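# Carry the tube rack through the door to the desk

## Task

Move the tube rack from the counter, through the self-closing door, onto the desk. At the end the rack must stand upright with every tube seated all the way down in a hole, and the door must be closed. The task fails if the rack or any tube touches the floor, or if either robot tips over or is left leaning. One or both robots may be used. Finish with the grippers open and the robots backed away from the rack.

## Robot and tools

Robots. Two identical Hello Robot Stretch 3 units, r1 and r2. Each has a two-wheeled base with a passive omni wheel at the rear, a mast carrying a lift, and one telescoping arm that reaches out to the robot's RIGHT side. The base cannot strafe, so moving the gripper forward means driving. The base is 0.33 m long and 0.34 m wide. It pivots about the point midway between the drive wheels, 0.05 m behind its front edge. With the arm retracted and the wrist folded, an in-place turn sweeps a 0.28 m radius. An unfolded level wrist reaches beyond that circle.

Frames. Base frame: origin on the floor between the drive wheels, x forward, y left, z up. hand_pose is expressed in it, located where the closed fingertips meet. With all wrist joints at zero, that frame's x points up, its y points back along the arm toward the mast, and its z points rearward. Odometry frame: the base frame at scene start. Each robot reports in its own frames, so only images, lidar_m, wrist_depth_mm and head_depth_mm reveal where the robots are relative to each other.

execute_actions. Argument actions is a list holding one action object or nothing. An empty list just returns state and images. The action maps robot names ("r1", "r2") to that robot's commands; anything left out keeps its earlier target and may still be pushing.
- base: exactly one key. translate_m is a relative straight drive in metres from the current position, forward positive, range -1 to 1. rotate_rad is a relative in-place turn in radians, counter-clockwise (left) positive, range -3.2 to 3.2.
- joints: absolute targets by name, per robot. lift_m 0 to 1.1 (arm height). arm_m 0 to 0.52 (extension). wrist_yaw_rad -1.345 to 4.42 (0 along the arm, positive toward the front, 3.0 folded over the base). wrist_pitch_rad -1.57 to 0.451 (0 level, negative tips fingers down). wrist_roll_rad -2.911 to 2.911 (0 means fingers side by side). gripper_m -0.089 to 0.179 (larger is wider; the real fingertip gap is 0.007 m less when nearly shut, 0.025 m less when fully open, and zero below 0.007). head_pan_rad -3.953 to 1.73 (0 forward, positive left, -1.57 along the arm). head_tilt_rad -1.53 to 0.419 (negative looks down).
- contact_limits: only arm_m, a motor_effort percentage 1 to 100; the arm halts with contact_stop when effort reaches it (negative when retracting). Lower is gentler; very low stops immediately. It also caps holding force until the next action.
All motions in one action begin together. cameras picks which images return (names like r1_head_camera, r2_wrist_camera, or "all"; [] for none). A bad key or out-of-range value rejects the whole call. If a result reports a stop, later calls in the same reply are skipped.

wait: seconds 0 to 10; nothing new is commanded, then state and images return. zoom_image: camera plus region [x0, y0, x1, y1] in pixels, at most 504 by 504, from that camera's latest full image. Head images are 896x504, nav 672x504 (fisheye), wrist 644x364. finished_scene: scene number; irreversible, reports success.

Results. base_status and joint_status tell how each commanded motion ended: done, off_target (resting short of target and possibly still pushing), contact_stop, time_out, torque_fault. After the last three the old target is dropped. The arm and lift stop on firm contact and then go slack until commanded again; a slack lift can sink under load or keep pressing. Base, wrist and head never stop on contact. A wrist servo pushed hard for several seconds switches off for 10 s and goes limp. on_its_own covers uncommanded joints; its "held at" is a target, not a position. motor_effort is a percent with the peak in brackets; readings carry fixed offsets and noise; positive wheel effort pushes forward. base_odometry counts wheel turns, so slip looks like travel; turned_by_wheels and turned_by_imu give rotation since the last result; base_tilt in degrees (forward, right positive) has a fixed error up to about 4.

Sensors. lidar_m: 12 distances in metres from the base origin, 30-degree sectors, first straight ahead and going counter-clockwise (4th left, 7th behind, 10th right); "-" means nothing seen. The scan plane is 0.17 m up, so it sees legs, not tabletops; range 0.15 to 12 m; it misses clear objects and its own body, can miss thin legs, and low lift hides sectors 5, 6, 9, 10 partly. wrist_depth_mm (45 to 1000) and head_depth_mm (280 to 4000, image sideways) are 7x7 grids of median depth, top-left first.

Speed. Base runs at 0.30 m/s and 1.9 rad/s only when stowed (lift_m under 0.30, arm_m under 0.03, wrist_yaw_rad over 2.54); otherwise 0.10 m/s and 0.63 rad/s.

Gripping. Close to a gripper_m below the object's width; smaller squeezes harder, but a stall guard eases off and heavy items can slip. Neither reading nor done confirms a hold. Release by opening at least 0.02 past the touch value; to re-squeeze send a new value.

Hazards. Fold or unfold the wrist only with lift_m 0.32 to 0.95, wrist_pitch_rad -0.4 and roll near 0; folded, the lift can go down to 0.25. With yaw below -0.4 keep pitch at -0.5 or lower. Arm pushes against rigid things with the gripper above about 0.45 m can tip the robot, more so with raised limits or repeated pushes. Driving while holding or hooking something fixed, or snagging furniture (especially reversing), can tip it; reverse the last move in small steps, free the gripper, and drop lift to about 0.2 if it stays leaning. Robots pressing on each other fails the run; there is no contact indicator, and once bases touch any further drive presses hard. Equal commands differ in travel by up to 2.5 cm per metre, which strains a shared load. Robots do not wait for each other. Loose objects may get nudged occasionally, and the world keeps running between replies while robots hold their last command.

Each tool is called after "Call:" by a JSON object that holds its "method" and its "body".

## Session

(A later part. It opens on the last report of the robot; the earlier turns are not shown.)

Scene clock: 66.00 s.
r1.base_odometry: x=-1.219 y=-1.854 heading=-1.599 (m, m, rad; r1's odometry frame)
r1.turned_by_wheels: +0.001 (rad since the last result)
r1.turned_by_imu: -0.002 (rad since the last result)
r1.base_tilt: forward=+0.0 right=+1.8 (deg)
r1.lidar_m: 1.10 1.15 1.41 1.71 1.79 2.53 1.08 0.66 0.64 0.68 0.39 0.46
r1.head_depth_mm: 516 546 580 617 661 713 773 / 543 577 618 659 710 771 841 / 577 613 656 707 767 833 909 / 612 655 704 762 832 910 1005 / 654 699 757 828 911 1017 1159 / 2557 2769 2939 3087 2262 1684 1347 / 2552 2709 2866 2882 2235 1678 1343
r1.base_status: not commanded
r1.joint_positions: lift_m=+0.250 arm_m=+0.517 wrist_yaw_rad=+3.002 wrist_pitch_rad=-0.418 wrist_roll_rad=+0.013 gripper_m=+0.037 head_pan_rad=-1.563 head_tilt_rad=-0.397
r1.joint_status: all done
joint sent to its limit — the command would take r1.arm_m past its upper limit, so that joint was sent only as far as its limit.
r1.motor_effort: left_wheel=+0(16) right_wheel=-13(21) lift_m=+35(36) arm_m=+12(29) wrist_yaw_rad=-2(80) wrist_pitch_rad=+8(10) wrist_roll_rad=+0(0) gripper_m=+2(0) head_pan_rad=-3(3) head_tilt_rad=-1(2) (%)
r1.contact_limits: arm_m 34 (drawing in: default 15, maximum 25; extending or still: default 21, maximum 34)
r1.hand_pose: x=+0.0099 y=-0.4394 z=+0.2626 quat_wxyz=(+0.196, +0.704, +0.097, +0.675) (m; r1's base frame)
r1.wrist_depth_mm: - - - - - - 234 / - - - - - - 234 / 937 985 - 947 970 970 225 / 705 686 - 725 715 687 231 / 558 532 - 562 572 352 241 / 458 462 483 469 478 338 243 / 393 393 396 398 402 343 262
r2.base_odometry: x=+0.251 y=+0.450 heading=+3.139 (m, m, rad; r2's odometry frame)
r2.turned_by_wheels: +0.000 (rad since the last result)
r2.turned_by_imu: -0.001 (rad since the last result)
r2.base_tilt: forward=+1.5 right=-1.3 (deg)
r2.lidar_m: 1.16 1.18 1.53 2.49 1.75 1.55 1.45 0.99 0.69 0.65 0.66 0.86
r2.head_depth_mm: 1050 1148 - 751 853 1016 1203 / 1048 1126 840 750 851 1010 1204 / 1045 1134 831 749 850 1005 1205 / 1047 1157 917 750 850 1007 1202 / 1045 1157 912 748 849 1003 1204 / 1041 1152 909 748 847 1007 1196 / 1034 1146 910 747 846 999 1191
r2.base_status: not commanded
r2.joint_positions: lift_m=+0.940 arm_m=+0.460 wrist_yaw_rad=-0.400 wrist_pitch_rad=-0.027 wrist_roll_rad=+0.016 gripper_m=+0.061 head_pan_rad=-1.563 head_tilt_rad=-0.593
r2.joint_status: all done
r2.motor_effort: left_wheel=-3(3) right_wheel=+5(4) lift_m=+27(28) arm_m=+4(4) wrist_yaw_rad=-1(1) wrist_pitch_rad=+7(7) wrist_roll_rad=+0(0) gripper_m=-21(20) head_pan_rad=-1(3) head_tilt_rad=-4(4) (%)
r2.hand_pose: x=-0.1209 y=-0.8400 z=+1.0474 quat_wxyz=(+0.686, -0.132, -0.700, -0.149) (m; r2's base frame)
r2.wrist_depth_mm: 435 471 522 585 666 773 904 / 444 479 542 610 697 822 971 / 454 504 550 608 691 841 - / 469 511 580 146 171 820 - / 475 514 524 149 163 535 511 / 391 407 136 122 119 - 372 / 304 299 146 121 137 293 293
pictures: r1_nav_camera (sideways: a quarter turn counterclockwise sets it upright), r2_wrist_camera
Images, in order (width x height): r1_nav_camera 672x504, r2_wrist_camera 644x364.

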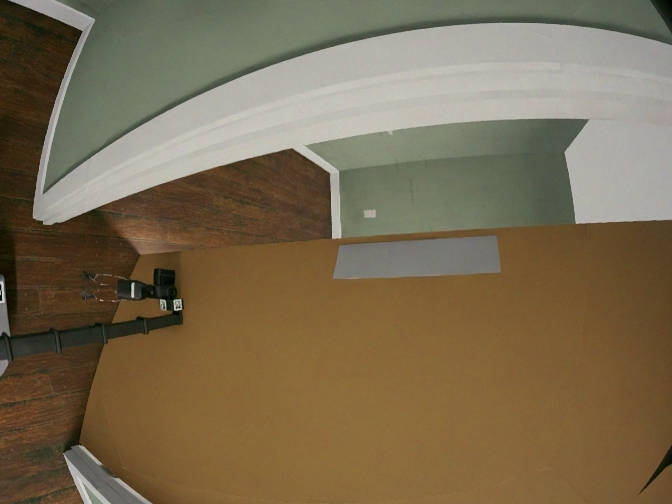

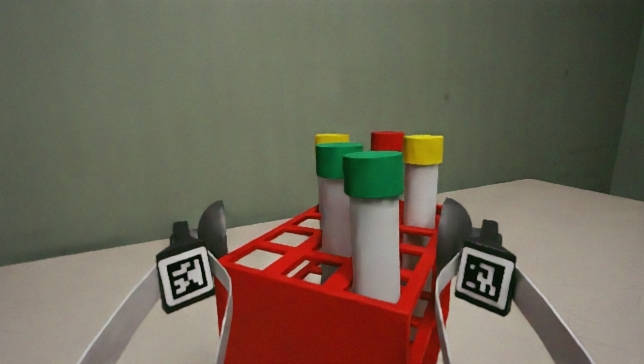

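Call:
{"method": "execute_actions", "body": {"actions": [{"r2":{"joints":{"arm_m":0.0,"gripper_m":0.055,"head_pan_rad":0,"head_tilt_rad":-0.5}},"r1":{"base":{"translate_m":-0.15}}}], "cameras": ["r1_nav_camera"]}}

Call:
{"method": "execute_actions", "body": {"actions": [{"r2":{"base":{"rotate_rad":2.05},"joints":{"wrist_yaw_rad":1.6}}}], "cameras": ["r2_nav_camera"]}}

Call:
{"method": "execute_actions", "body": {"actions": [{"r2":{"base":{"translate_m":1.0}}}], "cameras": ["r2_nav_camera"]}}

Scene clock: 71.83 s.
r1.base_odometry: x=-1.215 y=-1.704 heading=-1.597 (m, m, rad; r1's odometry frame)
r1.turned_by_wheels: +0.002 (rad since the last result)
r1.turned_by_imu: +0.003 (rad since the last result)
r1.base_tilt: forward=+0.2 right=+1.9 (deg)
r1.lidar_m: 1.24 1.30 1.49 1.31 1.32 2.55 1.04 0.56 0.58 0.66 0.52 0.50
r1.head_depth_mm: 502 530 559 595 632 673 727 / 541 574 608 649 696 748 807 / 586 622 664 715 771 831 897 / 640 684 734 794 864 945 1029 / 703 756 821 891 985 1091 1235 / 790 2689 2882 3034 2135 1684 1349 / 2584 2736 2929 3059 2249 1676 1349
r1.base_status: done
r1.joint_positions: lift_m=+0.250 arm_m=+0.517 wrist_yaw_rad=+3.002 wrist_pitch_rad=-0.418 wrist_roll_rad=+0.013 gripper_m=+0.037 head_pan_rad=-1.563 head_tilt_rad=-0.397
r1.joint_status: not commanded
r1.on_its_own: left_wheel is at rest, and its effort (+21) is outside its rest range (-18 to +18); right_wheel is at rest, and its effort (-68) is outside its rest range (-18 to +18)
r1.motor_effort: left_wheel=+21(29) right_wheel=-68(94) lift_m=+35(35) arm_m=+8(13) wrist_yaw_rad=-1(2) wrist_pitch_rad=+8(8) wrist_roll_rad=+1(0) gripper_m=+0(1) head_pan_rad=-3(3) head_tilt_rad=-1(1) (%)
r1.hand_pose: x=+0.0100 y=-0.4399 z=+0.2626 quat_wxyz=(+0.196, +0.704, +0.097, +0.675) (m; r1's base frame)
r1.wrist_depth_mm: - - - - - - - / - - - - - - - / 933 954 - 950 979 953 972 / 695 696 - 714 706 723 733 / 559 536 - 573 563 569 403 / 462 464 482 469 475 469 399 / 392 396 394 400 396 401 387
r2.base_odometry: x=+0.251 y=+0.450 heading=+3.139 (m, m, rad; r2's odometry frame)
r2.turned_by_wheels: +0.000 (rad since the last result)
r2.turned_by_imu: -0.001 (rad since the last result)
r2.base_tilt: forward=+1.4 right=-1.3 (deg)
r2.lidar_m: 1.16 1.18 1.52 2.49 1.63 1.55 1.45 0.99 0.69 0.65 0.66 0.86
r2.head_depth_mm: 968 1054 1159 1299 1459 1557 1297 / 960 1053 1158 1289 1450 1546 1286 / 959 1047 1153 1284 1444 1541 1287 / 955 1041 1149 1279 1437 1535 1284 / 952 1042 1145 1276 1429 1541 1282 / 949 1037 1138 1260 1428 1531 1273 / 947 1036 1135 1258 1417 1523 1278
r2.base_status: not commanded
r2.joint_positions: lift_m=+0.940 arm_m=+0.001 wrist_yaw_rad=-0.400 wrist_pitch_rad=-0.028 wrist_roll_rad=+0.016 gripper_m=+0.056 head_pan_rad=-0.007 head_tilt_rad=-0.507
r2.joint_status: all done
r2.motor_effort: left_wheel=-3(3) right_wheel=+4(4) lift_m=+27(27) arm_m=-4(4) wrist_yaw_rad=+1(0) wrist_pitch_rad=+8(8) wrist_roll_rad=+0(1) gripper_m=-23(55) head_pan_rad=+2(30) head_tilt_rad=+2(12) (%)
r2.hand_pose: x=-0.1209 y=-0.3808 z=+1.0473 quat_wxyz=(+0.686, -0.132, -0.700, -0.149) (m; r2's base frame)
r2.wrist_depth_mm: 770 841 945 - - - - / 793 874 952 - - - - / 815 906 - - - - - / 806 881 881 146 171 840 - / 550 550 536 149 163 702 - / 396 413 137 122 119 - - / 359 421 146 121 136 753 -
pictures: r1_nav_camera (sideways: a quarter turn counterclockwise sets it upright)
Images, in order (width x height): r1_nav_camera 672x504.

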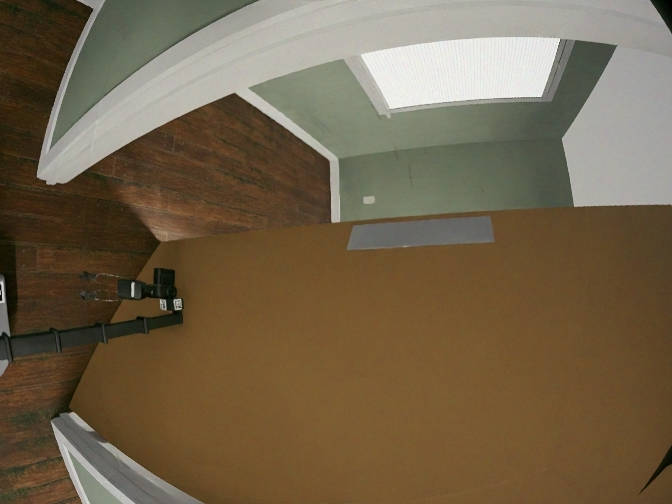

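Scene clock: 76.03 s.
r1.base_odometry: x=-1.215 y=-1.704 heading=-1.597 (m, m, rad; r1's odometry frame)
r1.turned_by_wheels: +0.000 (rad since the last result)
r1.turned_by_imu: +0.000 (rad since the last result)
r1.base_tilt: forward=+0.3 right=+1.9 (deg)
r1.lidar_m: 1.25 1.31 1.48 1.31 1.32 2.55 1.04 0.56 0.58 0.66 0.53 0.50
r1.head_depth_mm: 503 531 561 593 633 677 724 / 541 573 607 651 694 746 806 / 585 626 665 717 766 832 898 / 636 684 736 791 865 947 1034 / 701 755 819 895 981 1093 1238 / 789 2673 2865 3136 2159 1675 1346 / 2548 2737 2934 3099 2245 1680 1339
r1.base_status: not commanded
r1.joint_positions: lift_m=+0.250 arm_m=+0.517 wrist_yaw_rad=+3.002 wrist_pitch_rad=-0.418 wrist_roll_rad=+0.013 gripper_m=+0.037 head_pan_rad=-1.563 head_tilt_rad=-0.397
r1.joint_status: not commanded
r1.on_its_own: left_wheel is at rest, and its effort (+21) is outside its rest range (-18 to +18); right_wheel is at rest, and its effort (-68) is outside its rest range (-18 to +18)
r1.motor_effort: left_wheel=+21(21) right_wheel=-68(68) lift_m=+35(35) arm_m=+9(9) wrist_yaw_rad=-2(2) wrist_pitch_rad=+8(8) wrist_roll_rad=-1(0) gripper_m=-1(0) head_pan_rad=-3(3) head_tilt_rad=-1(1) (%)
r1.hand_pose: x=+0.0100 y=-0.4399 z=+0.2626 quat_wxyz=(+0.196, +0.704, +0.097, +0.675) (m; r1's base frame)
r1.wrist_depth_mm: - - - - - - - / - - - - - - - / 925 974 - 941 964 966 - / 695 693 - 709 722 717 724 / 558 534 - 565 569 568 406 / 462 462 480 472 475 468 398 / 393 394 396 401 400 400 385
r2.base_odometry: x=+0.251 y=+0.450 heading=-1.095 (m, m, rad; r2's odometry frame)
r2.turned_by_wheels: +2.050 (rad since the last result)
r2.turned_by_imu: +2.076 (rad since the last result)
r2.base_tilt: forward=+1.4 right=-1.4 (deg)
r2.lidar_m: 1.65 1.57 1.45 1.06 0.70 0.65 0.66 0.82 1.16 1.17 1.47 2.50
r2.head_depth_mm: 2039 2188 2400 2500 1949 1596 - / 2132 2299 2508 2558 1939 1550 1277 / 2223 2412 2626 2549 1914 1546 1288 / 2297 2508 2752 2530 1914 1539 1279 / 2360 2553 2750 2304 1903 1542 1283 / 1351 1472 1616 1781 1881 1528 1281 / 1311 1418 1554 1704 1826 1528 1272
r2.base_status: done
r2.joint_positions: lift_m=+0.940 arm_m=+0.001 wrist_yaw_rad=+1.599 wrist_pitch_rad=-0.028 wrist_roll_rad=+0.016 gripper_m=+0.056 head_pan_rad=-0.007 head_tilt_rad=-0.507
r2.joint_status: all done
r2.motor_effort: left_wheel=-3(5) right_wheel=+4(12) lift_m=+27(27) arm_m=-4(4) wrist_yaw_rad=+0(6) wrist_pitch_rad=+8(8) wrist_roll_rad=+0(1) gripper_m=-23(22) head_pan_rad=+2(3) head_tilt_rad=+3(3) (%)
r2.hand_pose: x=+0.2340 y=-0.1384 z=+1.0473 quat_wxyz=(+0.496, +0.518, -0.489, +0.496) (m; r2's base frame)
r2.wrist_depth_mm: - - - - - - - / - - - - - - - / - - - - - - - / - - - 145 172 - - / - - - 149 163 - - / - - 137 122 119 - - / - - 146 122 137 - -
pictures: r2_nav_camera (sideways: a quarter turn counterclockwise sets it upright)
Images, in order (width x height): r2_nav_camera 672x504.

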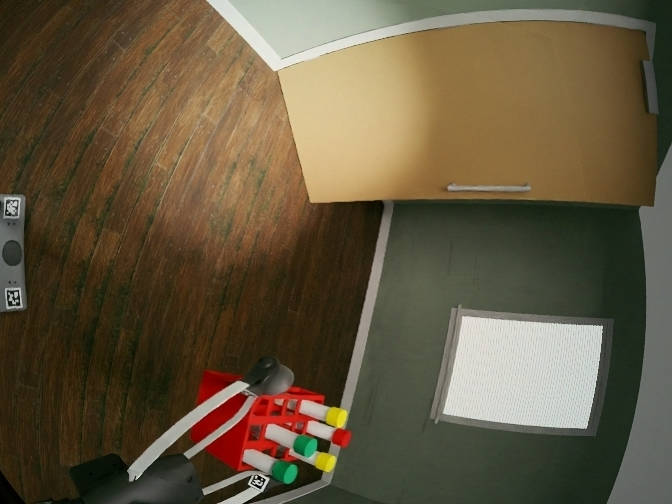

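Scene clock: 86.97 s.
r1.base_odometry: x=-1.215 y=-1.704 heading=-1.597 (m, m, rad; r1's odometry frame)
r1.turned_by_wheels: +0.000 (rad since the last result)
r1.turned_by_imu: -0.001 (rad since the last result)
r1.base_tilt: forward=+0.2 right=+1.9 (deg)
r1.lidar_m: 1.24 1.31 1.49 1.31 1.31 2.55 1.04 0.56 0.58 0.66 0.53 0.50
r1.head_depth_mm: 502 530 560 595 633 674 724 / 540 573 608 646 696 748 806 / 586 622 666 712 767 836 900 / 641 685 734 794 865 949 1031 / 700 758 820 892 982 1092 1235 / 787 2687 2901 3061 2145 1679 1349 / 2561 2720 2958 3119 2248 1675 1338
r1.base_status: not commanded
r1.joint_positions: lift_m=+0.250 arm_m=+0.517 wrist_yaw_rad=+3.002 wrist_pitch_rad=-0.418 wrist_roll_rad=+0.013 gripper_m=+0.037 head_pan_rad=-1.563 head_tilt_rad=-0.397
r1.joint_status: not commanded
r1.on_its_own: left_wheel is at rest, and its effort (+21) is outside its rest range (-18 to +18); right_wheel is at rest, and its effort (-68) is outside its rest range (-18 to +18)
r1.motor_effort: left_wheel=+21(21) right_wheel=-68(68) lift_m=+35(35) arm_m=+9(9) wrist_yaw_rad=-1(1) wrist_pitch_rad=+8(8) wrist_roll_rad=+1(0) gripper_m=+0(1) head_pan_rad=-3(3) head_tilt_rad=-1(1) (%)
r1.hand_pose: x=+0.0100 y=-0.4399 z=+0.2626 quat_wxyz=(+0.196, +0.704, +0.097, +0.675) (m; r1's base frame)
r1.wrist_depth_mm: - - - - - - - / - - - - - - - / 928 965 - 947 954 969 965 / 697 698 - 709 720 713 720 / 559 537 - 560 567 572 402 / 457 459 479 469 476 469 401 / 394 398 396 397 402 402 385
r2.base_odometry: x=+0.709 y=-0.438 heading=-1.095 (m, m, rad; r2's odometry frame)
r2.turned_by_wheels: +0.000 (rad since the last result)
r2.turned_by_imu: -0.001 (rad since the last result)
r2.base_tilt: forward=+1.3 right=-1.4 (deg)
r2.lidar_m: 1.59 0.73 0.77 1.07 1.36 1.56 1.58 1.67 1.54 1.55 1.71 1.58
r2.head_depth_mm: 1286 1382 1497 1643 1775 1595 - / 1338 1446 1580 1730 1853 1554 1283 / 1392 1512 1648 1826 1941 1544 1285 / 1451 1581 1737 1919 1917 1542 1281 / 1511 1657 1830 2046 1915 1529 1273 / 1521 1640 1755 1885 1869 1532 1248 / 1332 1424 1516 1614 843 932 1054
r2.base_status: done
r2.joint_positions: lift_m=+0.940 arm_m=+0.001 wrist_yaw_rad=+1.599 wrist_pitch_rad=-0.028 wrist_roll_rad=+0.016 gripper_m=+0.056 head_pan_rad=-0.007 head_tilt_rad=-0.507
r2.joint_status: not commanded
r2.motor_effort: left_wheel=-3(5) right_wheel=+5(10) lift_m=+27(27) arm_m=-4(4) wrist_yaw_rad=+2(0) wrist_pitch_rad=+8(8) wrist_roll_rad=+1(0) gripper_m=-23(23) head_pan_rad=+2(2) head_tilt_rad=+3(3) (%)
r2.hand_pose: x=+0.2340 y=-0.1384 z=+1.0473 quat_wxyz=(+0.496, +0.518, -0.489, +0.496) (m; r2's base frame)
r2.wrist_depth_mm: 553 - - - - - - / 558 - - - - - - / 577 - - - - - - / 595 - - 145 171 - - / 613 669 - 148 162 - - / 642 674 137 122 120 - - / 649 740 147 121 137 - -
pictures: r2_nav_camera (sideways: a quarter turn counterclockwise sets it upright)
Images, in order (width x height): r2_nav_camera 672x504.

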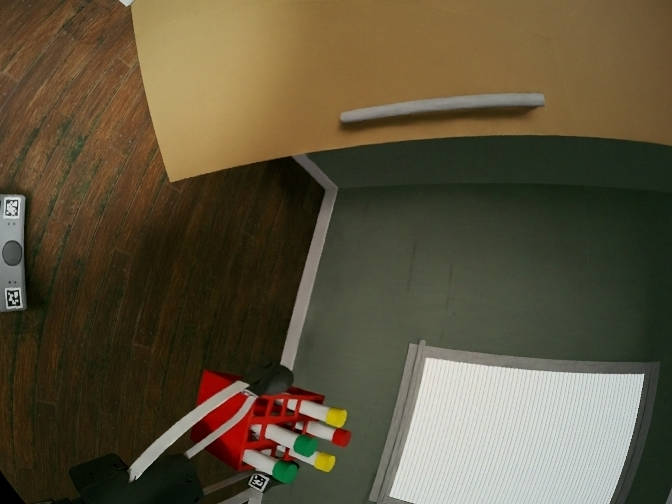

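Call:
{"method": "execute_actions", "body": {"actions": [{"r2":{"base":{"translate_m":0.6}}}], "cameras": []}}

Call:
{"method": "execute_actions", "body": {"actions": [{"r2":{"base":{"rotate_rad":1.5}}}], "cameras": ["r2_nav_camera","r2_head_camera"]}}

Scene clock: 94.53 s.
r1.base_odometry: x=-1.215 y=-1.704 heading=-1.597 (m, m, rad; r1's odometry frame)
r1.turned_by_wheels: +0.000 (rad since the last result)
r1.turned_by_imu: +0.000 (rad since the last result)
r1.base_tilt: forward=+0.1 right=+1.9 (deg)
r1.lidar_m: 1.24 1.31 1.49 1.31 1.32 2.55 1.04 0.56 0.58 0.66 0.52 0.50
r1.head_depth_mm: 502 530 558 593 633 675 726 / 541 571 608 648 694 749 806 / 585 623 665 715 769 835 899 / 640 683 735 796 866 949 1036 / 705 755 819 889 982 1095 1242 / 788 2669 2882 3075 2146 1685 1344 / 2563 2727 2868 3055 2252 1663 1344
r1.base_status: not commanded
r1.joint_positions: lift_m=+0.250 arm_m=+0.517 wrist_yaw_rad=+3.002 wrist_pitch_rad=-0.418 wrist_roll_rad=+0.013 gripper_m=+0.037 head_pan_rad=-1.563 head_tilt_rad=-0.397
r1.joint_status: not commanded
r1.on_its_own: left_wheel is at rest, and its effort (+21) is outside its rest range (-18 to +18); right_wheel is at rest, and its effort (-68) is outside its rest range (-18 to +18)
r1.motor_effort: left_wheel=+21(21) right_wheel=-68(68) lift_m=+35(35) arm_m=+9(9) wrist_yaw_rad=-2(2) wrist_pitch_rad=+7(8) wrist_roll_rad=+0(0) gripper_m=+0(1) head_pan_rad=-3(3) head_tilt_rad=-1(2) (%)
r1.hand_pose: x=+0.0100 y=-0.4399 z=+0.2626 quat_wxyz=(+0.196, +0.704, +0.097, +0.675) (m; r1's base frame)
r1.wrist_depth_mm: - - - - - - - / - - - - - - - / 939 - - 951 955 989 992 / 695 696 - 708 719 709 729 / 556 542 - 557 568 569 402 / 459 462 482 472 478 475 399 / 396 397 394 399 401 403 387
r2.base_odometry: x=+0.984 y=-0.972 heading=-1.095 (m, m, rad; r2's odometry frame)
r2.turned_by_wheels: +0.000 (rad since the last result)
r2.turned_by_imu: -0.001 (rad since the last result)
r2.base_tilt: forward=+1.3 right=-1.4 (deg)
r2.lidar_m: 1.04 0.92 0.29 0.30 0.98 2.11 2.13 1.92 1.76 1.70 1.12 1.03
r2.head_depth_mm: 827 893 965 1059 1166 1263 - / 861 930 1016 1114 1229 1373 1276 / 895 971 1063 1174 1303 1443 1291 / 934 1017 1116 1236 1385 1495 1284 / 980 1068 1178 1315 1489 1534 1284 / 1023 1120 1248 1392 1545 1532 1279 / 1038 1111 1186 1268 1361 1412 1276
r2.base_status: done
r2.joint_positions: lift_m=+0.940 arm_m=+0.001 wrist_yaw_rad=+1.599 wrist_pitch_rad=-0.028 wrist_roll_rad=+0.016 gripper_m=+0.056 head_pan_rad=-0.007 head_tilt_rad=-0.507
r2.joint_status: not commanded
r2.motor_effort: left_wheel=-3(4) right_wheel=+4(10) lift_m=+27(27) arm_m=-4(4) wrist_yaw_rad=+1(1) wrist_pitch_rad=+8(8) wrist_roll_rad=+0(0) gripper_m=-23(22) head_pan_rad=+2(1) head_tilt_rad=+2(3) (%)
r2.hand_pose: x=+0.2340 y=-0.1384 z=+1.0473 quat_wxyz=(+0.496, +0.518, -0.489, +0.496) (m; r2's base frame)
r2.wrist_depth_mm: 788 991 - 944 831 735 673 / 795 - - 979 837 762 688 / 793 - - 980 846 776 709 / 813 - - 145 172 802 741 / 827 - - 148 163 807 742 / 835 987 137 122 119 - 776 / 844 - 146 121 137 904 790
pictures: none
No camera images: the call's "cameras" was empty. Leave "cameras" out to get every camera's image.

Scene clock: 97.87 s.
r1.base_odometry: x=-1.215 y=-1.704 heading=-1.597 (m, m, rad; r1's odometry frame)
r1.turned_by_wheels: +0.000 (rad since the last result)
r1.turned_by_imu: +0.000 (rad since the last result)
r1.base_tilt: forward=+0.2 right=+2.0 (deg)
r1.lidar_m: 1.24 1.30 1.49 1.31 1.32 2.55 1.04 0.56 0.58 0.66 0.53 0.50
r1.head_depth_mm: 504 531 559 594 630 675 726 / 541 573 608 648 694 748 809 / 585 623 664 713 767 838 901 / 637 685 733 793 863 944 1029 / 703 756 817 890 979 1088 1234 / 790 2686 981 2781 2134 1569 1339 / 2520 2740 2874 2979 2227 1682 1347
r1.base_status: not commanded
r1.joint_positions: lift_m=+0.250 arm_m=+0.517 wrist_yaw_rad=+3.002 wrist_pitch_rad=-0.418 wrist_roll_rad=+0.013 gripper_m=+0.037 head_pan_rad=-1.563 head_tilt_rad=-0.397
r1.joint_status: not commanded
r1.on_its_own: left_wheel is at rest, and its effort (+21) is outside its rest range (-18 to +18); right_wheel is at rest, and its effort (-68) is outside its rest range (-18 to +18)
r1.motor_effort: left_wheel=+21(21) right_wheel=-68(68) lift_m=+35(35) arm_m=+9(9) wrist_yaw_rad=-2(2) wrist_pitch_rad=+8(8) wrist_roll_rad=+0(1) gripper_m=+0(1) head_pan_rad=-3(2) head_tilt_rad=-1(1) (%)
r1.hand_pose: x=+0.0100 y=-0.4399 z=+0.2626 quat_wxyz=(+0.196, +0.704, +0.097, +0.675) (m; r1's base frame)
r1.wrist_depth_mm: - - - - - - - / - - - - - - - / 946 958 - 973 968 976 986 / 709 695 - 705 720 712 728 / 549 537 - 560 565 572 402 / 459 458 479 465 475 469 401 / 395 397 397 399 399 401 385
r2.base_odometry: x=+0.984 y=-0.972 heading=+0.405 (m, m, rad; r2's odometry frame)
r2.turned_by_wheels: +1.500 (rad since the last result)
r2.turned_by_imu: +1.519 (rad since the last result)
r2.base_tilt: forward=+1.4 right=-1.4 (deg)
r2.lidar_m: 0.28 0.73 1.90 2.12 1.98 1.76 1.77 1.16 1.03 1.03 0.95 0.29
r2.head_depth_mm: - - - - 311 1531 - / - - - 290 303 338 408 / - 292 305 329 359 395 438 / - 323 353 388 429 456 569 / 398 445 502 539 602 712 870 / 476 540 623 739 915 1185 1249 / 651 780 963 1113 1301 1457 1271
r2.base_status: done
r2.joint_positions: lift_m=+0.940 arm_m=+0.001 wrist_yaw_rad=+1.599 wrist_pitch_rad=-0.028 wrist_roll_rad=+0.016 gripper_m=+0.056 head_pan_rad=-0.007 head_tilt_rad=-0.507
r2.joint_status: not commanded
r2.motor_effort: left_wheel=-3(5) right_wheel=+4(10) lift_m=+27(27) arm_m=-4(4) wrist_yaw_rad=+1(0) wrist_pitch_rad=+8(8) wrist_roll_rad=+0(0) gripper_m=-22(23) head_pan_rad=+2(1) head_tilt_rad=+3(2) (%)
r2.hand_pose: x=+0.2340 y=-0.1384 z=+1.0473 quat_wxyz=(+0.496, +0.518, -0.489, +0.496) (m; r2's base frame)
r2.wrist_depth_mm: - 719 197 - - 641 556 / - 624 207 - - 649 570 / - 519 212 - - 626 584 / - 675 221 145 171 658 617 / - 564 224 148 163 660 626 / - - 137 122 119 - 644 / - 285 146 121 137 724 649
pictures: r2_head_camera (sideways: a quarter turn clockwise sets it upright), r2_nav_camera (sideways: a quarter turn counterclockwise sets it upright)
Images, in order (width x height): r2_head_camera 896x504, r2_nav_camera 672x504.

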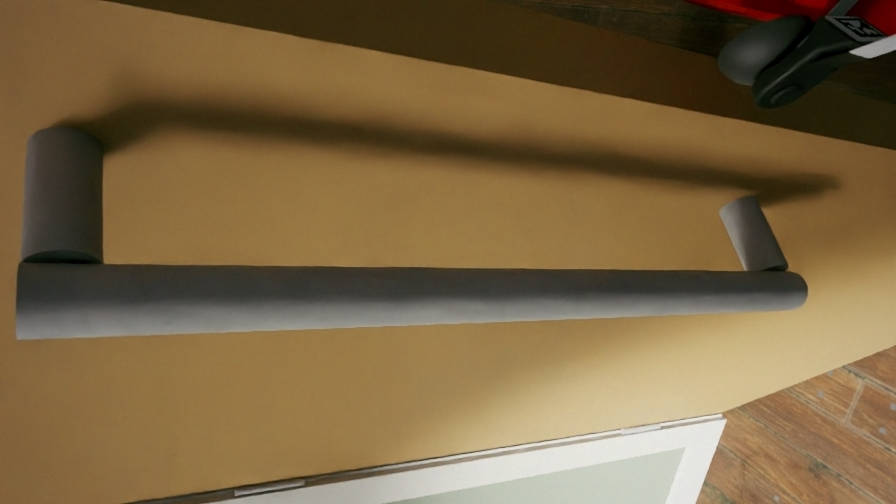

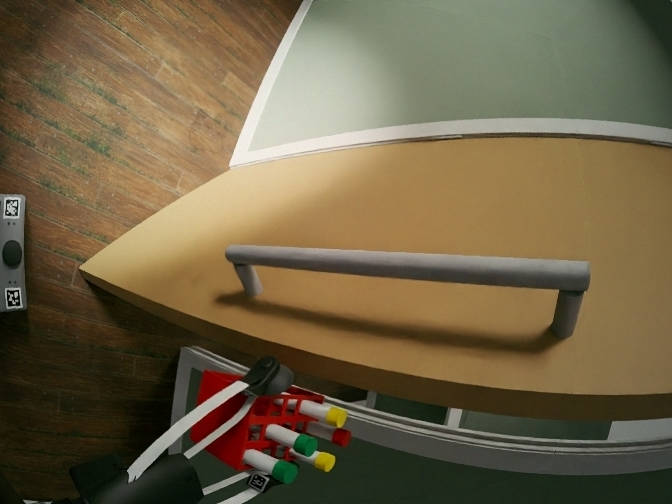

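Call:
{"method": "execute_actions", "body": {"actions": [{"r2":{"base":{"rotate_rad":-1.1}}}], "cameras": []}}

Call:
{"method": "execute_actions", "body": {"actions": [{"r2":{"base":{"translate_m":0.45}}}], "cameras": []}}

Call:
{"method": "execute_actions", "body": {"actions": [{"r2":{"base":{"rotate_rad":1.2}}}], "cameras": ["r2_nav_camera"]}}

Scene clock: 101.37 s.
r1.base_odometry: x=-1.215 y=-1.704 heading=-1.597 (m, m, rad; r1's odometry frame)
r1.turned_by_wheels: +0.000 (rad since the last result)
r1.turned_by_imu: +0.000 (rad since the last result)
r1.base_tilt: forward=+0.2 right=+2.0 (deg)
r1.lidar_m: 1.24 1.31 1.49 1.31 1.31 2.55 1.04 0.56 0.58 0.66 0.53 0.50
r1.head_depth_mm: 503 530 561 595 632 677 727 / 540 573 609 648 695 748 807 / 586 624 666 715 769 836 897 / 640 682 735 794 864 951 1030 / 701 755 819 891 984 1093 1239 / 787 2687 1264 3061 2145 1631 1344 / 2538 2707 2856 3086 2222 1676 1346
r1.base_status: not commanded
r1.joint_positions: lift_m=+0.250 arm_m=+0.517 wrist_yaw_rad=+3.002 wrist_pitch_rad=-0.418 wrist_roll_rad=+0.013 gripper_m=+0.037 head_pan_rad=-1.563 head_tilt_rad=-0.397
r1.joint_status: not commanded
r1.on_its_own: left_wheel is at rest, and its effort (+22) is outside its rest range (-18 to +18); right_wheel is at rest, and its effort (-68) is outside its rest range (-18 to +18)
r1.motor_effort: left_wheel=+22(21) right_wheel=-68(68) lift_m=+35(35) arm_m=+9(9) wrist_yaw_rad=-2(2) wrist_pitch_rad=+8(8) wrist_roll_rad=+0(0) gripper_m=+1(0) head_pan_rad=-3(3) head_tilt_rad=-2(1) (%)
r1.hand_pose: x=+0.0100 y=-0.4399 z=+0.2626 quat_wxyz=(+0.196, +0.704, +0.097, +0.675) (m; r1's base frame)
r1.wrist_depth_mm: - - - - - - - / - - - - - - - / 931 975 - 954 962 973 984 / 700 699 - 711 718 713 722 / 549 535 - 566 563 569 405 / 459 462 482 468 478 470 399 / 394 397 400 401 398 401 385
r2.base_odometry: x=+0.984 y=-0.972 heading=-0.695 (m, m, rad; r2's odometry frame)
r2.turned_by_wheels: -1.100 (rad since the last result)
r2.turned_by_imu: -1.115 (rad since the last result)
r2.base_tilt: forward=+1.4 right=-1.4 (deg)
r2.lidar_m: 0.98 0.31 0.29 0.62 1.72 2.11 2.04 1.77 1.77 1.19 1.03 1.03
r2.head_depth_mm: 972 1038 1109 1198 1287 1386 - / 1054 1134 1218 1323 1444 1504 1262 / 1030 1136 1265 1413 1592 1545 1288 / 940 1032 1131 1269 1437 1515 1281 / 867 945 1034 1142 1279 1420 1276 / 805 868 948 1038 1141 1281 1280 / 754 804 873 948 1041 1139 1219
r2.base_status: done
r2.joint_positions: lift_m=+0.940 arm_m=+0.001 wrist_yaw_rad=+1.599 wrist_pitch_rad=-0.028 wrist_roll_rad=+0.016 gripper_m=+0.056 head_pan_rad=-0.007 head_tilt_rad=-0.507
r2.joint_status: not commanded
r2.motor_effort: left_wheel=+2(4) right_wheel=-5(10) lift_m=+27(27) arm_m=-4(4) wrist_yaw_rad=-1(1) wrist_pitch_rad=+8(8) wrist_roll_rad=+0(0) gripper_m=-23(23) head_pan_rad=+2(1) head_tilt_rad=+3(2) (%)
r2.hand_pose: x=+0.2340 y=-0.1384 z=+1.0473 quat_wxyz=(+0.496, +0.518, -0.489, +0.496) (m; r2's base frame)
r2.wrist_depth_mm: 662 754 896 - 951 770 655 / 695 781 930 - 980 799 672 / 726 804 945 - 936 816 682 / - 826 958 145 171 843 696 / - 820 - 149 163 831 708 / - 806 137 122 119 - 722 / - 913 146 121 136 915 725
pictures: none
No camera images: the call's "cameras" was empty. Leave "cameras" out to get every camera's image.

Scene clock: 106.83 s.
r1.base_odometry: x=-1.215 y=-1.704 heading=-1.597 (m, m, rad; r1's odometry frame)
r1.turned_by_wheels: +0.000 (rad since the last result)
r1.turned_by_imu: +0.000 (rad since the last result)
r1.base_tilt: forward=+0.1 right=+1.8 (deg)
r1.lidar_m: 1.24 1.31 1.49 1.31 1.32 2.56 1.04 0.56 0.58 0.66 0.53 0.50
r1.head_depth_mm: 503 530 559 594 630 675 726 / 540 573 609 647 694 747 810 / 586 623 667 714 768 835 898 / 639 682 732 797 863 940 1034 / 702 756 820 895 981 1092 1231 / 788 2663 2837 3087 2134 1677 1269 / 2545 2753 875 2897 1968 1369 1196
r1.base_status: not commanded
r1.joint_positions: lift_m=+0.250 arm_m=+0.517 wrist_yaw_rad=+3.002 wrist_pitch_rad=-0.418 wrist_roll_rad=+0.013 gripper_m=+0.037 head_pan_rad=-1.563 head_tilt_rad=-0.397
r1.joint_status: not commanded
r1.on_its_own: left_wheel is at rest, and its effort (+21) is outside its rest range (-18 to +18); right_wheel is at rest, and its effort (-68) is outside its rest range (-18 to +18)
r1.motor_effort: left_wheel=+21(21) right_wheel=-68(68) lift_m=+36(35) arm_m=+8(9) wrist_yaw_rad=-2(2) wrist_pitch_rad=+8(9) wrist_roll_rad=+0(1) gripper_m=+0(1) head_pan_rad=-3(2) head_tilt_rad=-1(1) (%)
r1.hand_pose: x=+0.0100 y=-0.4399 z=+0.2626 quat_wxyz=(+0.196, +0.704, +0.097, +0.675) (m; r1's base frame)
r1.wrist_depth_mm: - - - - - - - / - - - - - - - / 922 981 - 963 982 979 977 / 700 699 - 710 707 724 714 / 549 538 - 562 563 565 405 / 461 459 485 465 478 471 398 / 392 401 396 399 399 402 382
r2.base_odometry: x=+1.329 y=-1.260 heading=-0.695 (m, m, rad; r2's odometry frame)
r2.turned_by_wheels: +0.000 (rad since the last result)
r2.turned_by_imu: +0.000 (rad since the last result)
r2.base_tilt: forward=+1.4 right=-1.3 (deg)
r2.lidar_m: 0.61 0.53 0.52 1.06 0.31 0.31 2.41 2.08 1.42 0.83 0.72 0.72
r2.head_depth_mm: 666 710 762 821 885 947 - / 687 756 826 904 988 1086 1199 / 626 690 770 872 1003 1164 1259 / 573 628 694 774 878 1007 1177 / 527 575 629 694 775 879 1015 / 490 530 575 630 697 780 882 / 457 492 531 577 632 699 782
r2.base_status: done
r2.joint_positions: lift_m=+0.940 arm_m=+0.001 wrist_yaw_rad=+1.599 wrist_pitch_rad=-0.028 wrist_roll_rad=+0.016 gripper_m=+0.056 head_pan_rad=-0.007 head_tilt_rad=-0.507
r2.joint_status: not commanded
r2.motor_effort: left_wheel=+3(6) right_wheel=-6(7) lift_m=+27(27) arm_m=-4(4) wrist_yaw_rad=-1(2) wrist_pitch_rad=+8(8) wrist_roll_rad=+1(0) gripper_m=-23(24) head_pan_rad=+1(2) head_tilt_rad=+2(3) (%)
r2.hand_pose: x=+0.2340 y=-0.1384 z=+1.0473 quat_wxyz=(+0.496, +0.518, -0.489, +0.496) (m; r2's base frame)
r2.wrist_depth_mm: 434 491 575 701 613 502 426 / 437 502 596 720 635 508 434 / 445 514 604 719 604 523 438 / 459 526 632 145 172 534 451 / 468 536 653 149 163 532 460 / 477 524 136 122 119 - 465 / 487 584 146 121 136 585 470
pictures: none
No camera images: the call's "cameras" was empty. Leave "cameras" out to get every camera's image.

Scene clock: 109.67 s.
r1.base_odometry: x=-1.215 y=-1.704 heading=-1.597 (m, m, rad; r1's odometry frame)
r1.turned_by_wheels: +0.000 (rad since the last result)
r1.turned_by_imu: +0.000 (rad since the last result)
r1.base_tilt: forward=+0.2 right=+1.9 (deg)
r1.lidar_m: 1.25 1.31 1.49 1.31 1.31 2.55 1.04 0.56 0.58 0.66 0.53 0.50
r1.head_depth_mm: 503 530 561 594 631 677 724 / 540 573 608 648 693 750 807 / 587 623 667 715 770 833 898 / 637 682 736 793 861 945 1038 / 702 756 818 889 982 1093 1240 / 786 2709 2922 3061 2129 1678 1311 / 2532 2716 2833 2893 2133 1431 1269
r1.base_status: not commanded
r1.joint_positions: lift_m=+0.250 arm_m=+0.517 wrist_yaw_rad=+3.002 wrist_pitch_rad=-0.418 wrist_roll_rad=+0.013 gripper_m=+0.037 head_pan_rad=-1.563 head_tilt_rad=-0.397
r1.joint_status: not commanded
r1.on_its_own: left_wheel is at rest, and its effort (+22) is outside its rest range (-18 to +18); right_wheel is at rest, and its effort (-68) is outside its rest range (-18 to +18)
r1.motor_effort: left_wheel=+22(21) right_wheel=-68(68) lift_m=+36(35) arm_m=+8(9) wrist_yaw_rad=-2(2) wrist_pitch_rad=+8(8) wrist_roll_rad=+0(0) gripper_m=+0(0) head_pan_rad=-3(3) head_tilt_rad=-2(1) (%)
r1.hand_pose: x=+0.0100 y=-0.4399 z=+0.2626 quat_wxyz=(+0.196, +0.704, +0.097, +0.675) (m; r1's base frame)
r1.wrist_depth_mm: - - - - - - - / - - - - - - - / 917 967 - 943 978 971 989 / 697 686 - 707 711 721 724 / 555 536 - 566 569 565 402 / 456 462 479 464 478 469 397 / 395 396 396 400 400 401 385
r2.base_odometry: x=+1.329 y=-1.260 heading=+0.505 (m, m, rad; r2's odometry frame)
r2.turned_by_wheels: +1.200 (rad since the last result)
r2.turned_by_imu: +1.215 (rad since the last result)
r2.base_tilt: forward=+1.4 right=-1.4 (deg)
r2.lidar_m: 0.52 0.60 0.31 2.46 2.23 2.08 1.14 0.77 0.71 0.73 0.57 0.52
r2.head_depth_mm: 399 427 467 515 573 625 - / 2279 2389 2663 550 595 663 777 / 2394 2447 2767 2548 1935 1534 1227 / 911 2638 2903 2432 1841 1466 1288 / 2575 2853 3101 2437 1568 1389 1274 / 2778 3027 3214 2515 1906 1429 1252 / 2893 3203 3487 2507 1895 1445 1219
r2.base_status: done
r2.joint_positions: lift_m=+0.940 arm_m=+0.001 wrist_yaw_rad=+1.599 wrist_pitch_rad=-0.028 wrist_roll_rad=+0.016 gripper_m=+0.056 head_pan_rad=-0.007 head_tilt_rad=-0.507
r2.joint_status: not commanded
r2.motor_effort: left_wheel=-3(5) right_wheel=+4(8) lift_m=+27(27) arm_m=-4(4) wrist_yaw_rad=+0(1) wrist_pitch_rad=+8(8) wrist_roll_rad=+0(0) gripper_m=-23(23) head_pan_rad=+1(2) head_tilt_rad=+2(2) (%)
r2.hand_pose: x=+0.2340 y=-0.1384 z=+1.0473 quat_wxyz=(+0.496, +0.518, -0.489, +0.496) (m; r2's base frame)
r2.wrist_depth_mm: 893 - - 405 372 332 297 / 905 - - 423 385 340 308 / 908 - - 429 377 348 315 / 875 - - 145 172 361 325 / 842 - - 148 163 365 334 / 831 - 136 123 119 - 343 / 791 - 146 121 137 400 351
pictures: r2_nav_camera (sideways: a quarter turn counterclockwise sets it upright)
Images, in order (width x height): r2_nav_camera 672x504.

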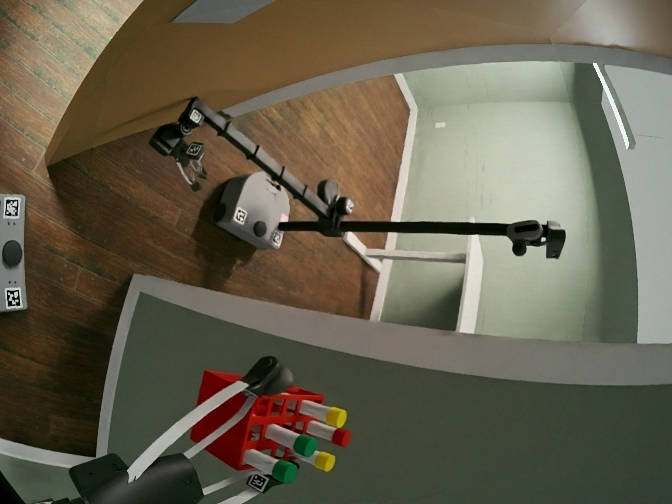

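Call:
{"method": "execute_actions", "body": {"actions": [{"r2":{"base":{"rotate_rad":0.35}}}], "cameras": []}}

Call:
{"method": "execute_actions", "body": {"actions": [{"r2":{"base":{"translate_m":0.3}}}], "cameras": ["r2_nav_camera"]}}

Scene clock: 111.60 s.
r1.base_odometry: x=-1.215 y=-1.704 heading=-1.597 (m, m, rad; r1's odometry frame)
r1.turned_by_wheels: +0.000 (rad since the last result)
r1.turned_by_imu: +0.000 (rad since the last result)
r1.base_tilt: forward=+0.2 right=+1.8 (deg)
r1.lidar_m: 1.24 1.31 1.49 1.31 1.32 2.55 1.04 0.56 0.58 0.66 0.53 0.50
r1.head_depth_mm: 503 530 560 594 631 675 725 / 541 574 608 649 693 747 808 / 585 623 664 714 770 836 901 / 639 683 735 792 862 948 1034 / 702 755 820 889 981 1094 1239 / 789 2671 2869 3111 2141 1686 1341 / 2543 2722 2981 3107 2031 1382 1274
r1.base_status: not commanded
r1.joint_positions: lift_m=+0.250 arm_m=+0.517 wrist_yaw_rad=+3.002 wrist_pitch_rad=-0.418 wrist_roll_rad=+0.013 gripper_m=+0.037 head_pan_rad=-1.563 head_tilt_rad=-0.397
r1.joint_status: not commanded
r1.on_its_own: left_wheel is at rest, and its effort (+21) is outside its rest range (-18 to +18); right_wheel is at rest, and its effort (-68) is outside its rest range (-18 to +18)
r1.motor_effort: left_wheel=+21(21) right_wheel=-68(68) lift_m=+36(35) arm_m=+9(9) wrist_yaw_rad=-1(2) wrist_pitch_rad=+8(8) wrist_roll_rad=+0(0) gripper_m=+0(1) head_pan_rad=-3(3) head_tilt_rad=-1(1) (%)
r1.hand_pose: x=+0.0100 y=-0.4399 z=+0.2626 quat_wxyz=(+0.196, +0.704, +0.097, +0.675) (m; r1's base frame)
r1.wrist_depth_mm: - - - - - - - / - - - - - - - / 924 957 - 945 939 976 - / 701 697 - 707 714 726 719 / 553 539 - 559 565 567 403 / 460 462 484 464 481 473 399 / 393 396 397 398 400 400 387
r2.base_odometry: x=+1.329 y=-1.260 heading=+0.855 (m, m, rad; r2's odometry frame)
r2.turned_by_wheels: +0.350 (rad since the last result)
r2.turned_by_imu: +0.354 (rad since the last result)
r2.base_tilt: forward=+1.4 right=-1.4 (deg)
r2.lidar_m: 1.06 0.32 0.31 2.44 2.08 1.48 0.84 0.71 0.72 0.62 0.53 0.52
r2.head_depth_mm: 2491 2628 2764 2384 1943 1544 - / 2721 2913 3167 2555 1509 1427 1263 / 2965 3190 3331 2563 1533 1413 1284 / 3255 3501 3597 2564 1910 1469 1261 / 3199 3511 3589 2528 1899 1460 989 / 1003 1052 1127 1215 1232 1088 884 / 759 760 759 759 756 750 749
r2.base_status: done
r2.joint_positions: lift_m=+0.940 arm_m=+0.001 wrist_yaw_rad=+1.599 wrist_pitch_rad=-0.028 wrist_roll_rad=+0.016 gripper_m=+0.056 head_pan_rad=-0.007 head_tilt_rad=-0.507
r2.joint_status: not commanded
r2.motor_effort: left_wheel=-3(5) right_wheel=+5(10) lift_m=+27(28) arm_m=-4(4) wrist_yaw_rad=+0(0) wrist_pitch_rad=+8(8) wrist_roll_rad=+0(1) gripper_m=-23(23) head_pan_rad=+2(2) head_tilt_rad=+3(3) (%)
r2.hand_pose: x=+0.2340 y=-0.1384 z=+1.0473 quat_wxyz=(+0.496, +0.518, -0.489, +0.496) (m; r2's base frame)
r2.wrist_depth_mm: 457 677 - - - 321 281 / 457 681 - - - 328 288 / 452 674 - - - 335 292 / 454 665 - 145 172 348 300 / 449 634 - 149 163 352 306 / 450 572 137 122 119 - 313 / 437 700 146 121 137 382 311
pictures: none
No camera images: the call's "cameras" was empty. Leave "cameras" out to get every camera's image.

Scene clock: 115.53 s.
r1.base_odometry: x=-1.215 y=-1.704 heading=-1.597 (m, m, rad; r1's odometry frame)
r1.turned_by_wheels: +0.000 (rad since the last result)
r1.turned_by_imu: +0.000 (rad since the last result)
r1.base_tilt: forward=+0.2 right=+2.0 (deg)
r1.lidar_m: 1.24 1.31 1.49 1.31 1.32 2.54 1.04 0.56 0.58 0.66 0.52 0.50
r1.head_depth_mm: 504 531 560 593 634 675 726 / 540 573 608 647 696 744 810 / 585 624 665 713 768 837 900 / 639 683 735 795 866 944 1033 / 703 757 820 889 981 1090 1215 / 761 848 894 980 1058 1560 1150 / 2493 756 811 2944 2225 1672 1179
r1.base_status: not commanded
r1.joint_positions: lift_m=+0.250 arm_m=+0.517 wrist_yaw_rad=+3.002 wrist_pitch_rad=-0.418 wrist_roll_rad=+0.013 gripper_m=+0.037 head_pan_rad=-1.563 head_tilt_rad=-0.397
r1.joint_status: not commanded
r1.on_its_own: left_wheel is at rest, and its effort (+20) is outside its rest range (-18 to +18); right_wheel is at rest, and its effort (-68) is outside its rest range (-18 to +18)
r1.motor_effort: left_wheel=+20(21) right_wheel=-68(68) lift_m=+36(35) arm_m=+9(9) wrist_yaw_rad=-1(2) wrist_pitch_rad=+8(8) wrist_roll_rad=+0(1) gripper_m=+0(0) head_pan_rad=-3(3) head_tilt_rad=-1(1) (%)
r1.hand_pose: x=+0.0100 y=-0.4399 z=+0.2626 quat_wxyz=(+0.196, +0.704, +0.097, +0.675) (m; r1's base frame)
r1.wrist_depth_mm: - - - - - - - / - - - - - - - / 917 985 - 945 952 981 992 / 692 713 - 714 721 708 721 / 549 531 - 558 566 570 403 / 460 465 479 467 478 470 396 / 396 394 398 400 400 401 384
r2.base_odometry: x=+1.526 y=-1.033 heading=+0.855 (m, m, rad; r2's odometry frame)
r2.turned_by_wheels: +0.000 (rad since the last result)
r2.turned_by_imu: +0.000 (rad since the last result)
r2.base_tilt: forward=+1.4 right=-1.3 (deg)
r2.lidar_m: 2.81 0.36 0.25 0.23 0.23 1.90 1.08 0.92 0.65 0.37 0.31 0.77
r2.head_depth_mm: 2310 2467 2672 2431 1164 1532 - / 2517 2673 2905 2562 1194 1251 1131 / 2714 2973 3136 2547 1927 1255 1158 / 2964 3276 3423 2538 1915 1532 1200 / 3003 3266 3472 2521 1922 1539 1278 / 2788 3017 3201 2410 1734 1212 1226 / 713 759 807 853 849 845 840
r2.base_status: done
r2.joint_positions: lift_m=+0.940 arm_m=+0.001 wrist_yaw_rad=+1.599 wrist_pitch_rad=-0.028 wrist_roll_rad=+0.016 gripper_m=+0.056 head_pan_rad=-0.007 head_tilt_rad=-0.507
r2.joint_status: not commanded
r2.motor_effort: left_wheel=-3(5) right_wheel=+5(9) lift_m=+27(27) arm_m=-4(4) wrist_yaw_rad=+1(0) wrist_pitch_rad=+8(8) wrist_roll_rad=+0(0) gripper_m=-23(22) head_pan_rad=+2(2) head_tilt_rad=+2(2) (%)
r2.hand_pose: x=+0.2340 y=-0.1384 z=+1.0473 quat_wxyz=(+0.496, +0.518, -0.489, +0.496) (m; r2's base frame)
r2.wrist_depth_mm: 488 706 - - - - - / 489 714 - - - - - / 492 726 - - 800 - - / 486 707 - 144 171 - - / 482 681 - 148 163 - - / 483 615 137 122 119 - - / 467 760 146 122 137 - -
pictures: r2_nav_camera (sideways: a quarter turn counterclockwise sets it upright)
Images, in order (width x height): r2_nav_camera 672x504.

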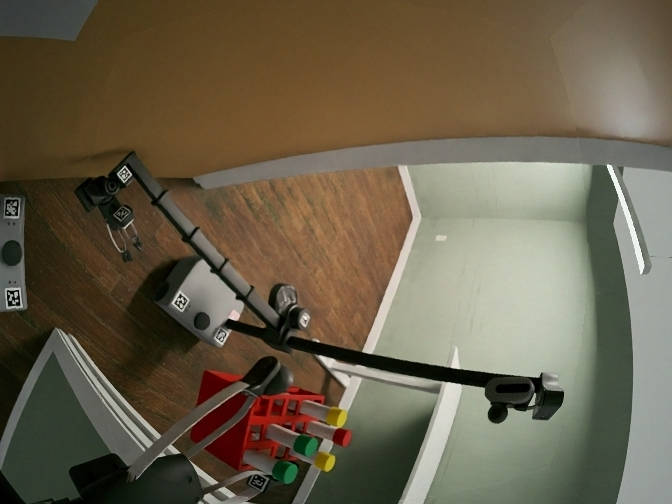

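Call:
{"method": "execute_actions", "body": {"actions": [{"r1":{"joints":{"arm_m":0.0}}}], "cameras": []}}

Call:
{"method": "execute_actions", "body": {"actions": [{"r1":{"base":{"translate_m":-0.85}}}], "cameras": []}}

Call:
{"method": "execute_actions", "body": {"actions": [{"r2":{"base":{"translate_m":0.3}}}], "cameras": ["r2_nav_camera"]}}

Scene clock: 121.27 s.
r1.base_odometry: x=-1.215 y=-1.704 heading=-1.599 (m, m, rad; r1's odometry frame)
r1.turned_by_wheels: -0.002 (rad since the last result)
r1.turned_by_imu: -0.004 (rad since the last result)
r1.base_tilt: forward=+0.1 right=+2.0 (deg)
r1.lidar_m: 1.24 1.31 1.48 1.32 1.31 2.53 1.05 0.56 0.58 0.63 0.53 0.50
r1.head_depth_mm: 480 507 538 570 611 653 703 / 512 543 576 616 662 715 776 / 549 586 627 671 727 788 865 / 593 636 682 739 805 881 978 / 642 693 751 818 899 995 1123 / 697 762 820 898 986 1094 1152 / 2482 755 813 3011 2227 1683 1180
r1.base_status: not commanded
r1.joint_positions: lift_m=+0.250 arm_m=+0.000 wrist_yaw_rad=+3.002 wrist_pitch_rad=-0.418 wrist_roll_rad=+0.013 gripper_m=+0.037 head_pan_rad=-1.563 head_tilt_rad=-0.397
r1.joint_status: all done
r1.motor_effort: left_wheel=-1(22) right_wheel=+2(69) lift_m=+36(36) arm_m=-3(8) wrist_yaw_rad=-2(2) wrist_pitch_rad=+8(8) wrist_roll_rad=+0(0) gripper_m=+1(1) head_pan_rad=-3(3) head_tilt_rad=-1(1) (%)
r1.hand_pose: x=+0.0101 y=+0.0768 z=+0.2627 quat_wxyz=(+0.196, +0.704, +0.097, +0.675) (m; r1's base frame)
r1.wrist_depth_mm: - - - - - - - / - - - - - - - / 927 939 931 942 941 985 994 / 683 692 708 712 699 721 725 / 554 555 590 568 569 571 570 / 467 492 - - 479 476 472 / - - - - 401 400 401
r2.base_odometry: x=+1.526 y=-1.033 heading=+0.855 (m, m, rad; r2's odometry frame)
r2.turned_by_wheels: +0.000 (rad since the last result)
r2.turned_by_imu: -0.002 (rad since the last result)
r2.base_tilt: forward=+1.3 right=-1.4 (deg)
r2.lidar_m: 2.80 0.31 0.20 0.18 0.18 1.91 1.08 0.92 0.66 0.37 0.31 0.77
r2.head_depth_mm: 2314 2461 2625 2450 1168 1508 - / 2507 2671 2888 2559 1194 1078 1080 / 2723 2937 3139 2543 1919 1340 1152 / 3007 3273 3395 2545 1917 1540 1257 / 2991 3243 3449 2508 1919 1540 1285 / 2776 2995 3232 2418 1793 1208 1222 / 717 758 809 855 833 805 778
r2.base_status: not commanded
r2.joint_positions: lift_m=+0.940 arm_m=+0.000 wrist_yaw_rad=+1.600 wrist_pitch_rad=-0.029 wrist_roll_rad=+0.016 gripper_m=+0.056 head_pan_rad=-0.007 head_tilt_rad=-0.506
r2.joint_status: not commanded
r2.motor_effort: left_wheel=+3(11) right_wheel=-6(29) lift_m=+26(27) arm_m=-1(4) wrist_yaw_rad=+0(1) wrist_pitch_rad=+8(8) wrist_roll_rad=+0(0) gripper_m=-22(23) head_pan_rad=+2(3) head_tilt_rad=+2(3) (%)
r2.hand_pose: x=+0.2340 y=-0.1378 z=+1.0471 quat_wxyz=(+0.496, +0.518, -0.489, +0.496) (m; r2's base frame)
r2.wrist_depth_mm: 473 707 - - - - - / 470 730 - - - - - / 468 721 - - 792 - - / 464 706 - 146 138 - - / 458 668 - 148 110 - - / 454 602 136 122 113 - - / 446 738 146 122 137 - -
pictures: none
No camera images: the call's "cameras" was empty. Leave "cameras" out to get every camera's image.

Scene clock: 125.80 s.
r1.base_odometry: x=-1.191 y=-0.854 heading=-1.599 (m, m, rad; r1's odometry frame)
r1.turned_by_wheels: +0.000 (rad since the last result)
r1.turned_by_imu: +0.003 (rad since the last result)
r1.base_tilt: forward=+0.1 right=+1.8 (deg)
r1.lidar_m: 1.27 2.10 1.36 1.75 1.84 1.71 0.92 0.37 0.28 0.27 0.29 0.41
r1.head_depth_mm: - - - - - 292 325 / - - - - - 293 326 / - - - - - 293 327 / - - - - - 294 327 / - - - - - 295 328 / - - - - - 296 329 / - - - - - 297 331
r1.base_status: done
r1.joint_positions: lift_m=+0.250 arm_m=+0.000 wrist_yaw_rad=+3.001 wrist_pitch_rad=-0.418 wrist_roll_rad=+0.013 gripper_m=+0.037 head_pan_rad=-1.563 head_tilt_rad=-0.397
r1.joint_status: not commanded
r1.motor_effort: left_wheel=-2(7) right_wheel=+2(7) lift_m=+35(36) arm_m=-3(3) wrist_yaw_rad=-1(1) wrist_pitch_rad=+8(8) wrist_roll_rad=+0(0) gripper_m=+1(1) head_pan_rad=-3(3) head_tilt_rad=-1(1) (%)
r1.hand_pose: x=+0.0101 y=+0.0768 z=+0.2627 quat_wxyz=(+0.196, +0.704, +0.097, +0.675) (m; r1's base frame)
r1.wrist_depth_mm: - - - - - - - / - - - - - - - / 947 931 934 947 961 958 992 / 694 701 708 703 712 716 719 / 559 562 593 574 566 572 572 / 466 491 - - 480 473 470 / - - - - 398 404 403
r2.base_odometry: x=+1.526 y=-1.033 heading=+0.855 (m, m, rad; r2's odometry frame)
r2.turned_by_wheels: +0.000 (rad since the last result)
r2.turned_by_imu: -0.001 (rad since the last result)
r2.base_tilt: forward=+1.3 right=-1.4 (deg)
r2.lidar_m: 1.32 0.30 0.20 0.18 0.18 1.91 1.08 0.92 0.66 0.37 0.31 2.11
r2.head_depth_mm: 2325 2466 2621 2561 1946 1599 - / 2508 2699 2881 2573 1946 1553 1263 / 2715 2961 3161 2549 1925 1547 1289 / 2977 3274 3421 2535 1919 1544 1287 / 3007 3294 3487 2424 1762 1529 1289 / 1175 2870 3142 1616 1621 1207 1221 / 718 759 805 856 832 805 780
r2.base_status: not commanded
r2.joint_positions: lift_m=+0.940 arm_m=+0.000 wrist_yaw_rad=+1.600 wrist_pitch_rad=-0.029 wrist_roll_rad=+0.016 gripper_m=+0.056 head_pan_rad=-0.007 head_tilt_rad=-0.506
r2.joint_status: not commanded
r2.motor_effort: left_wheel=+3(3) right_wheel=-6(5) lift_m=+26(26) arm_m=-1(1) wrist_yaw_rad=-1(0) wrist_pitch_rad=+8(8) wrist_roll_rad=+1(0) gripper_m=-23(22) head_pan_rad=+2(3) head_tilt_rad=+2(2) (%)
r2.hand_pose: x=+0.2340 y=-0.1378 z=+1.0471 quat_wxyz=(+0.496, +0.518, -0.489, +0.496) (m; r2's base frame)
r2.wrist_depth_mm: 476 706 - - - - - / 468 733 - - - - - / 465 717 - - - - - / 458 700 - 145 138 - - / 459 672 - 148 110 - - / 457 597 136 122 113 - - / 443 742 146 121 137 - -
pictures: none
No camera images: the call's "cameras" was empty. Leave "cameras" out to get every camera's image.

Scene clock: 129.87 s.
r1.base_odometry: x=-1.191 y=-0.854 heading=-1.599 (m, m, rad; r1's odometry frame)
r1.turned_by_wheels: +0.000 (rad since the last result)
r1.turned_by_imu: +0.000 (rad since the last result)
r1.base_tilt: forward=+0.2 right=+1.7 (deg)
r1.lidar_m: 1.27 2.10 1.36 1.75 1.84 1.72 0.92 0.37 0.28 0.27 0.29 0.41
r1.head_depth_mm: - - - - - 292 324 / - - - - - 293 326 / - - - - - 294 326 / - - - - - 294 328 / - - - - - 295 329 / - - - - - 296 330 / - - - - - 297 332
r1.base_status: not commanded
r1.joint_positions: lift_m=+0.250 arm_m=+0.000 wrist_yaw_rad=+3.001 wrist_pitch_rad=-0.418 wrist_roll_rad=+0.013 gripper_m=+0.037 head_pan_rad=-1.563 head_tilt_rad=-0.397
r1.joint_status: not commanded
r1.motor_effort: left_wheel=-2(3) right_wheel=+3(2) lift_m=+35(35) arm_m=-3(3) wrist_yaw_rad=-2(1) wrist_pitch_rad=+8(8) wrist_roll_rad=+0(0) gripper_m=+0(0) head_pan_rad=-3(3) head_tilt_rad=-1(1) (%)
r1.hand_pose: x=+0.0101 y=+0.0768 z=+0.2627 quat_wxyz=(+0.196, +0.704, +0.097, +0.675) (m; r1's base frame)
r1.wrist_depth_mm: - - - - - - - / - - - - - - - / 926 927 938 954 953 977 987 / 695 694 698 704 710 724 713 / 548 557 590 571 567 565 574 / 466 494 - - 481 469 467 / - - - - 400 403 401
r2.base_odometry: x=+1.723 y=-0.807 heading=+0.856 (m, m, rad; r2's odometry frame)
r2.turned_by_wheels: +0.001 (rad since the last result)
r2.turned_by_imu: -0.001 (rad since the last result)
r2.base_tilt: forward=+1.4 right=-1.4 (deg)
r2.lidar_m: 1.18 0.36 0.22 0.20 0.20 0.24 1.32 1.13 0.30 0.31 1.90 1.84
r2.head_depth_mm: 2108 2258 2411 2442 1947 1603 - / 2300 2432 2639 2567 1938 1551 1261 / 2488 2678 2899 2549 1932 1547 1289 / 2733 2943 3132 2522 1919 1543 1283 / 2763 3014 3250 2528 1916 1487 1286 / 2574 2731 2905 1367 1477 1414 1278 / 837 2584 2776 2531 1309 817 863
r2.base_status: done
r2.joint_positions: lift_m=+0.940 arm_m=+0.000 wrist_yaw_rad=+1.600 wrist_pitch_rad=-0.029 wrist_roll_rad=+0.016 gripper_m=+0.056 head_pan_rad=-0.007 head_tilt_rad=-0.506
r2.joint_status: not commanded
r2.motor_effort: left_wheel=+7(11) right_wheel=-17(16) lift_m=+26(26) arm_m=-1(1) wrist_yaw_rad=-1(1) wrist_pitch_rad=+8(8) wrist_roll_rad=+1(0) gripper_m=-23(23) head_pan_rad=+1(1) head_tilt_rad=+2(2) (%)
r2.hand_pose: x=+0.2340 y=-0.1379 z=+1.0471 quat_wxyz=(+0.496, +0.518, -0.489, +0.496) (m; r2's base frame)
r2.wrist_depth_mm: 474 - - - - - - / 484 - - - - - - / 494 - - - - - - / 498 - - 146 138 - - / 503 - - 148 110 - - / 508 - 137 122 113 - - / 522 - 146 121 137 - -
pictures: r2_nav_camera (sideways: a quarter turn counterclockwise sets it upright)
Images, in order (width x height): r2_nav_camera 672x504.

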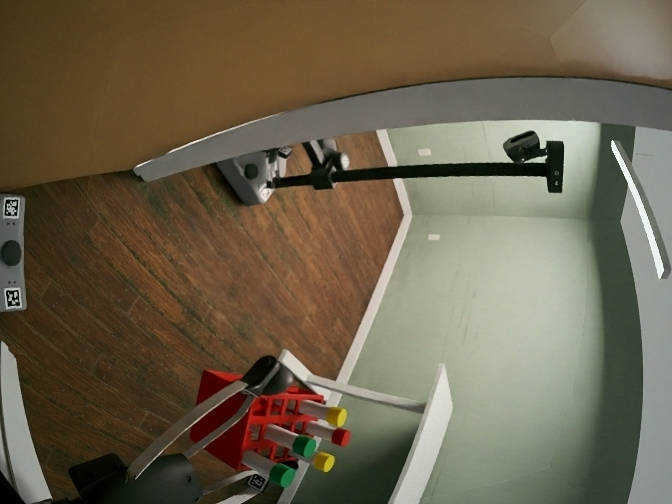

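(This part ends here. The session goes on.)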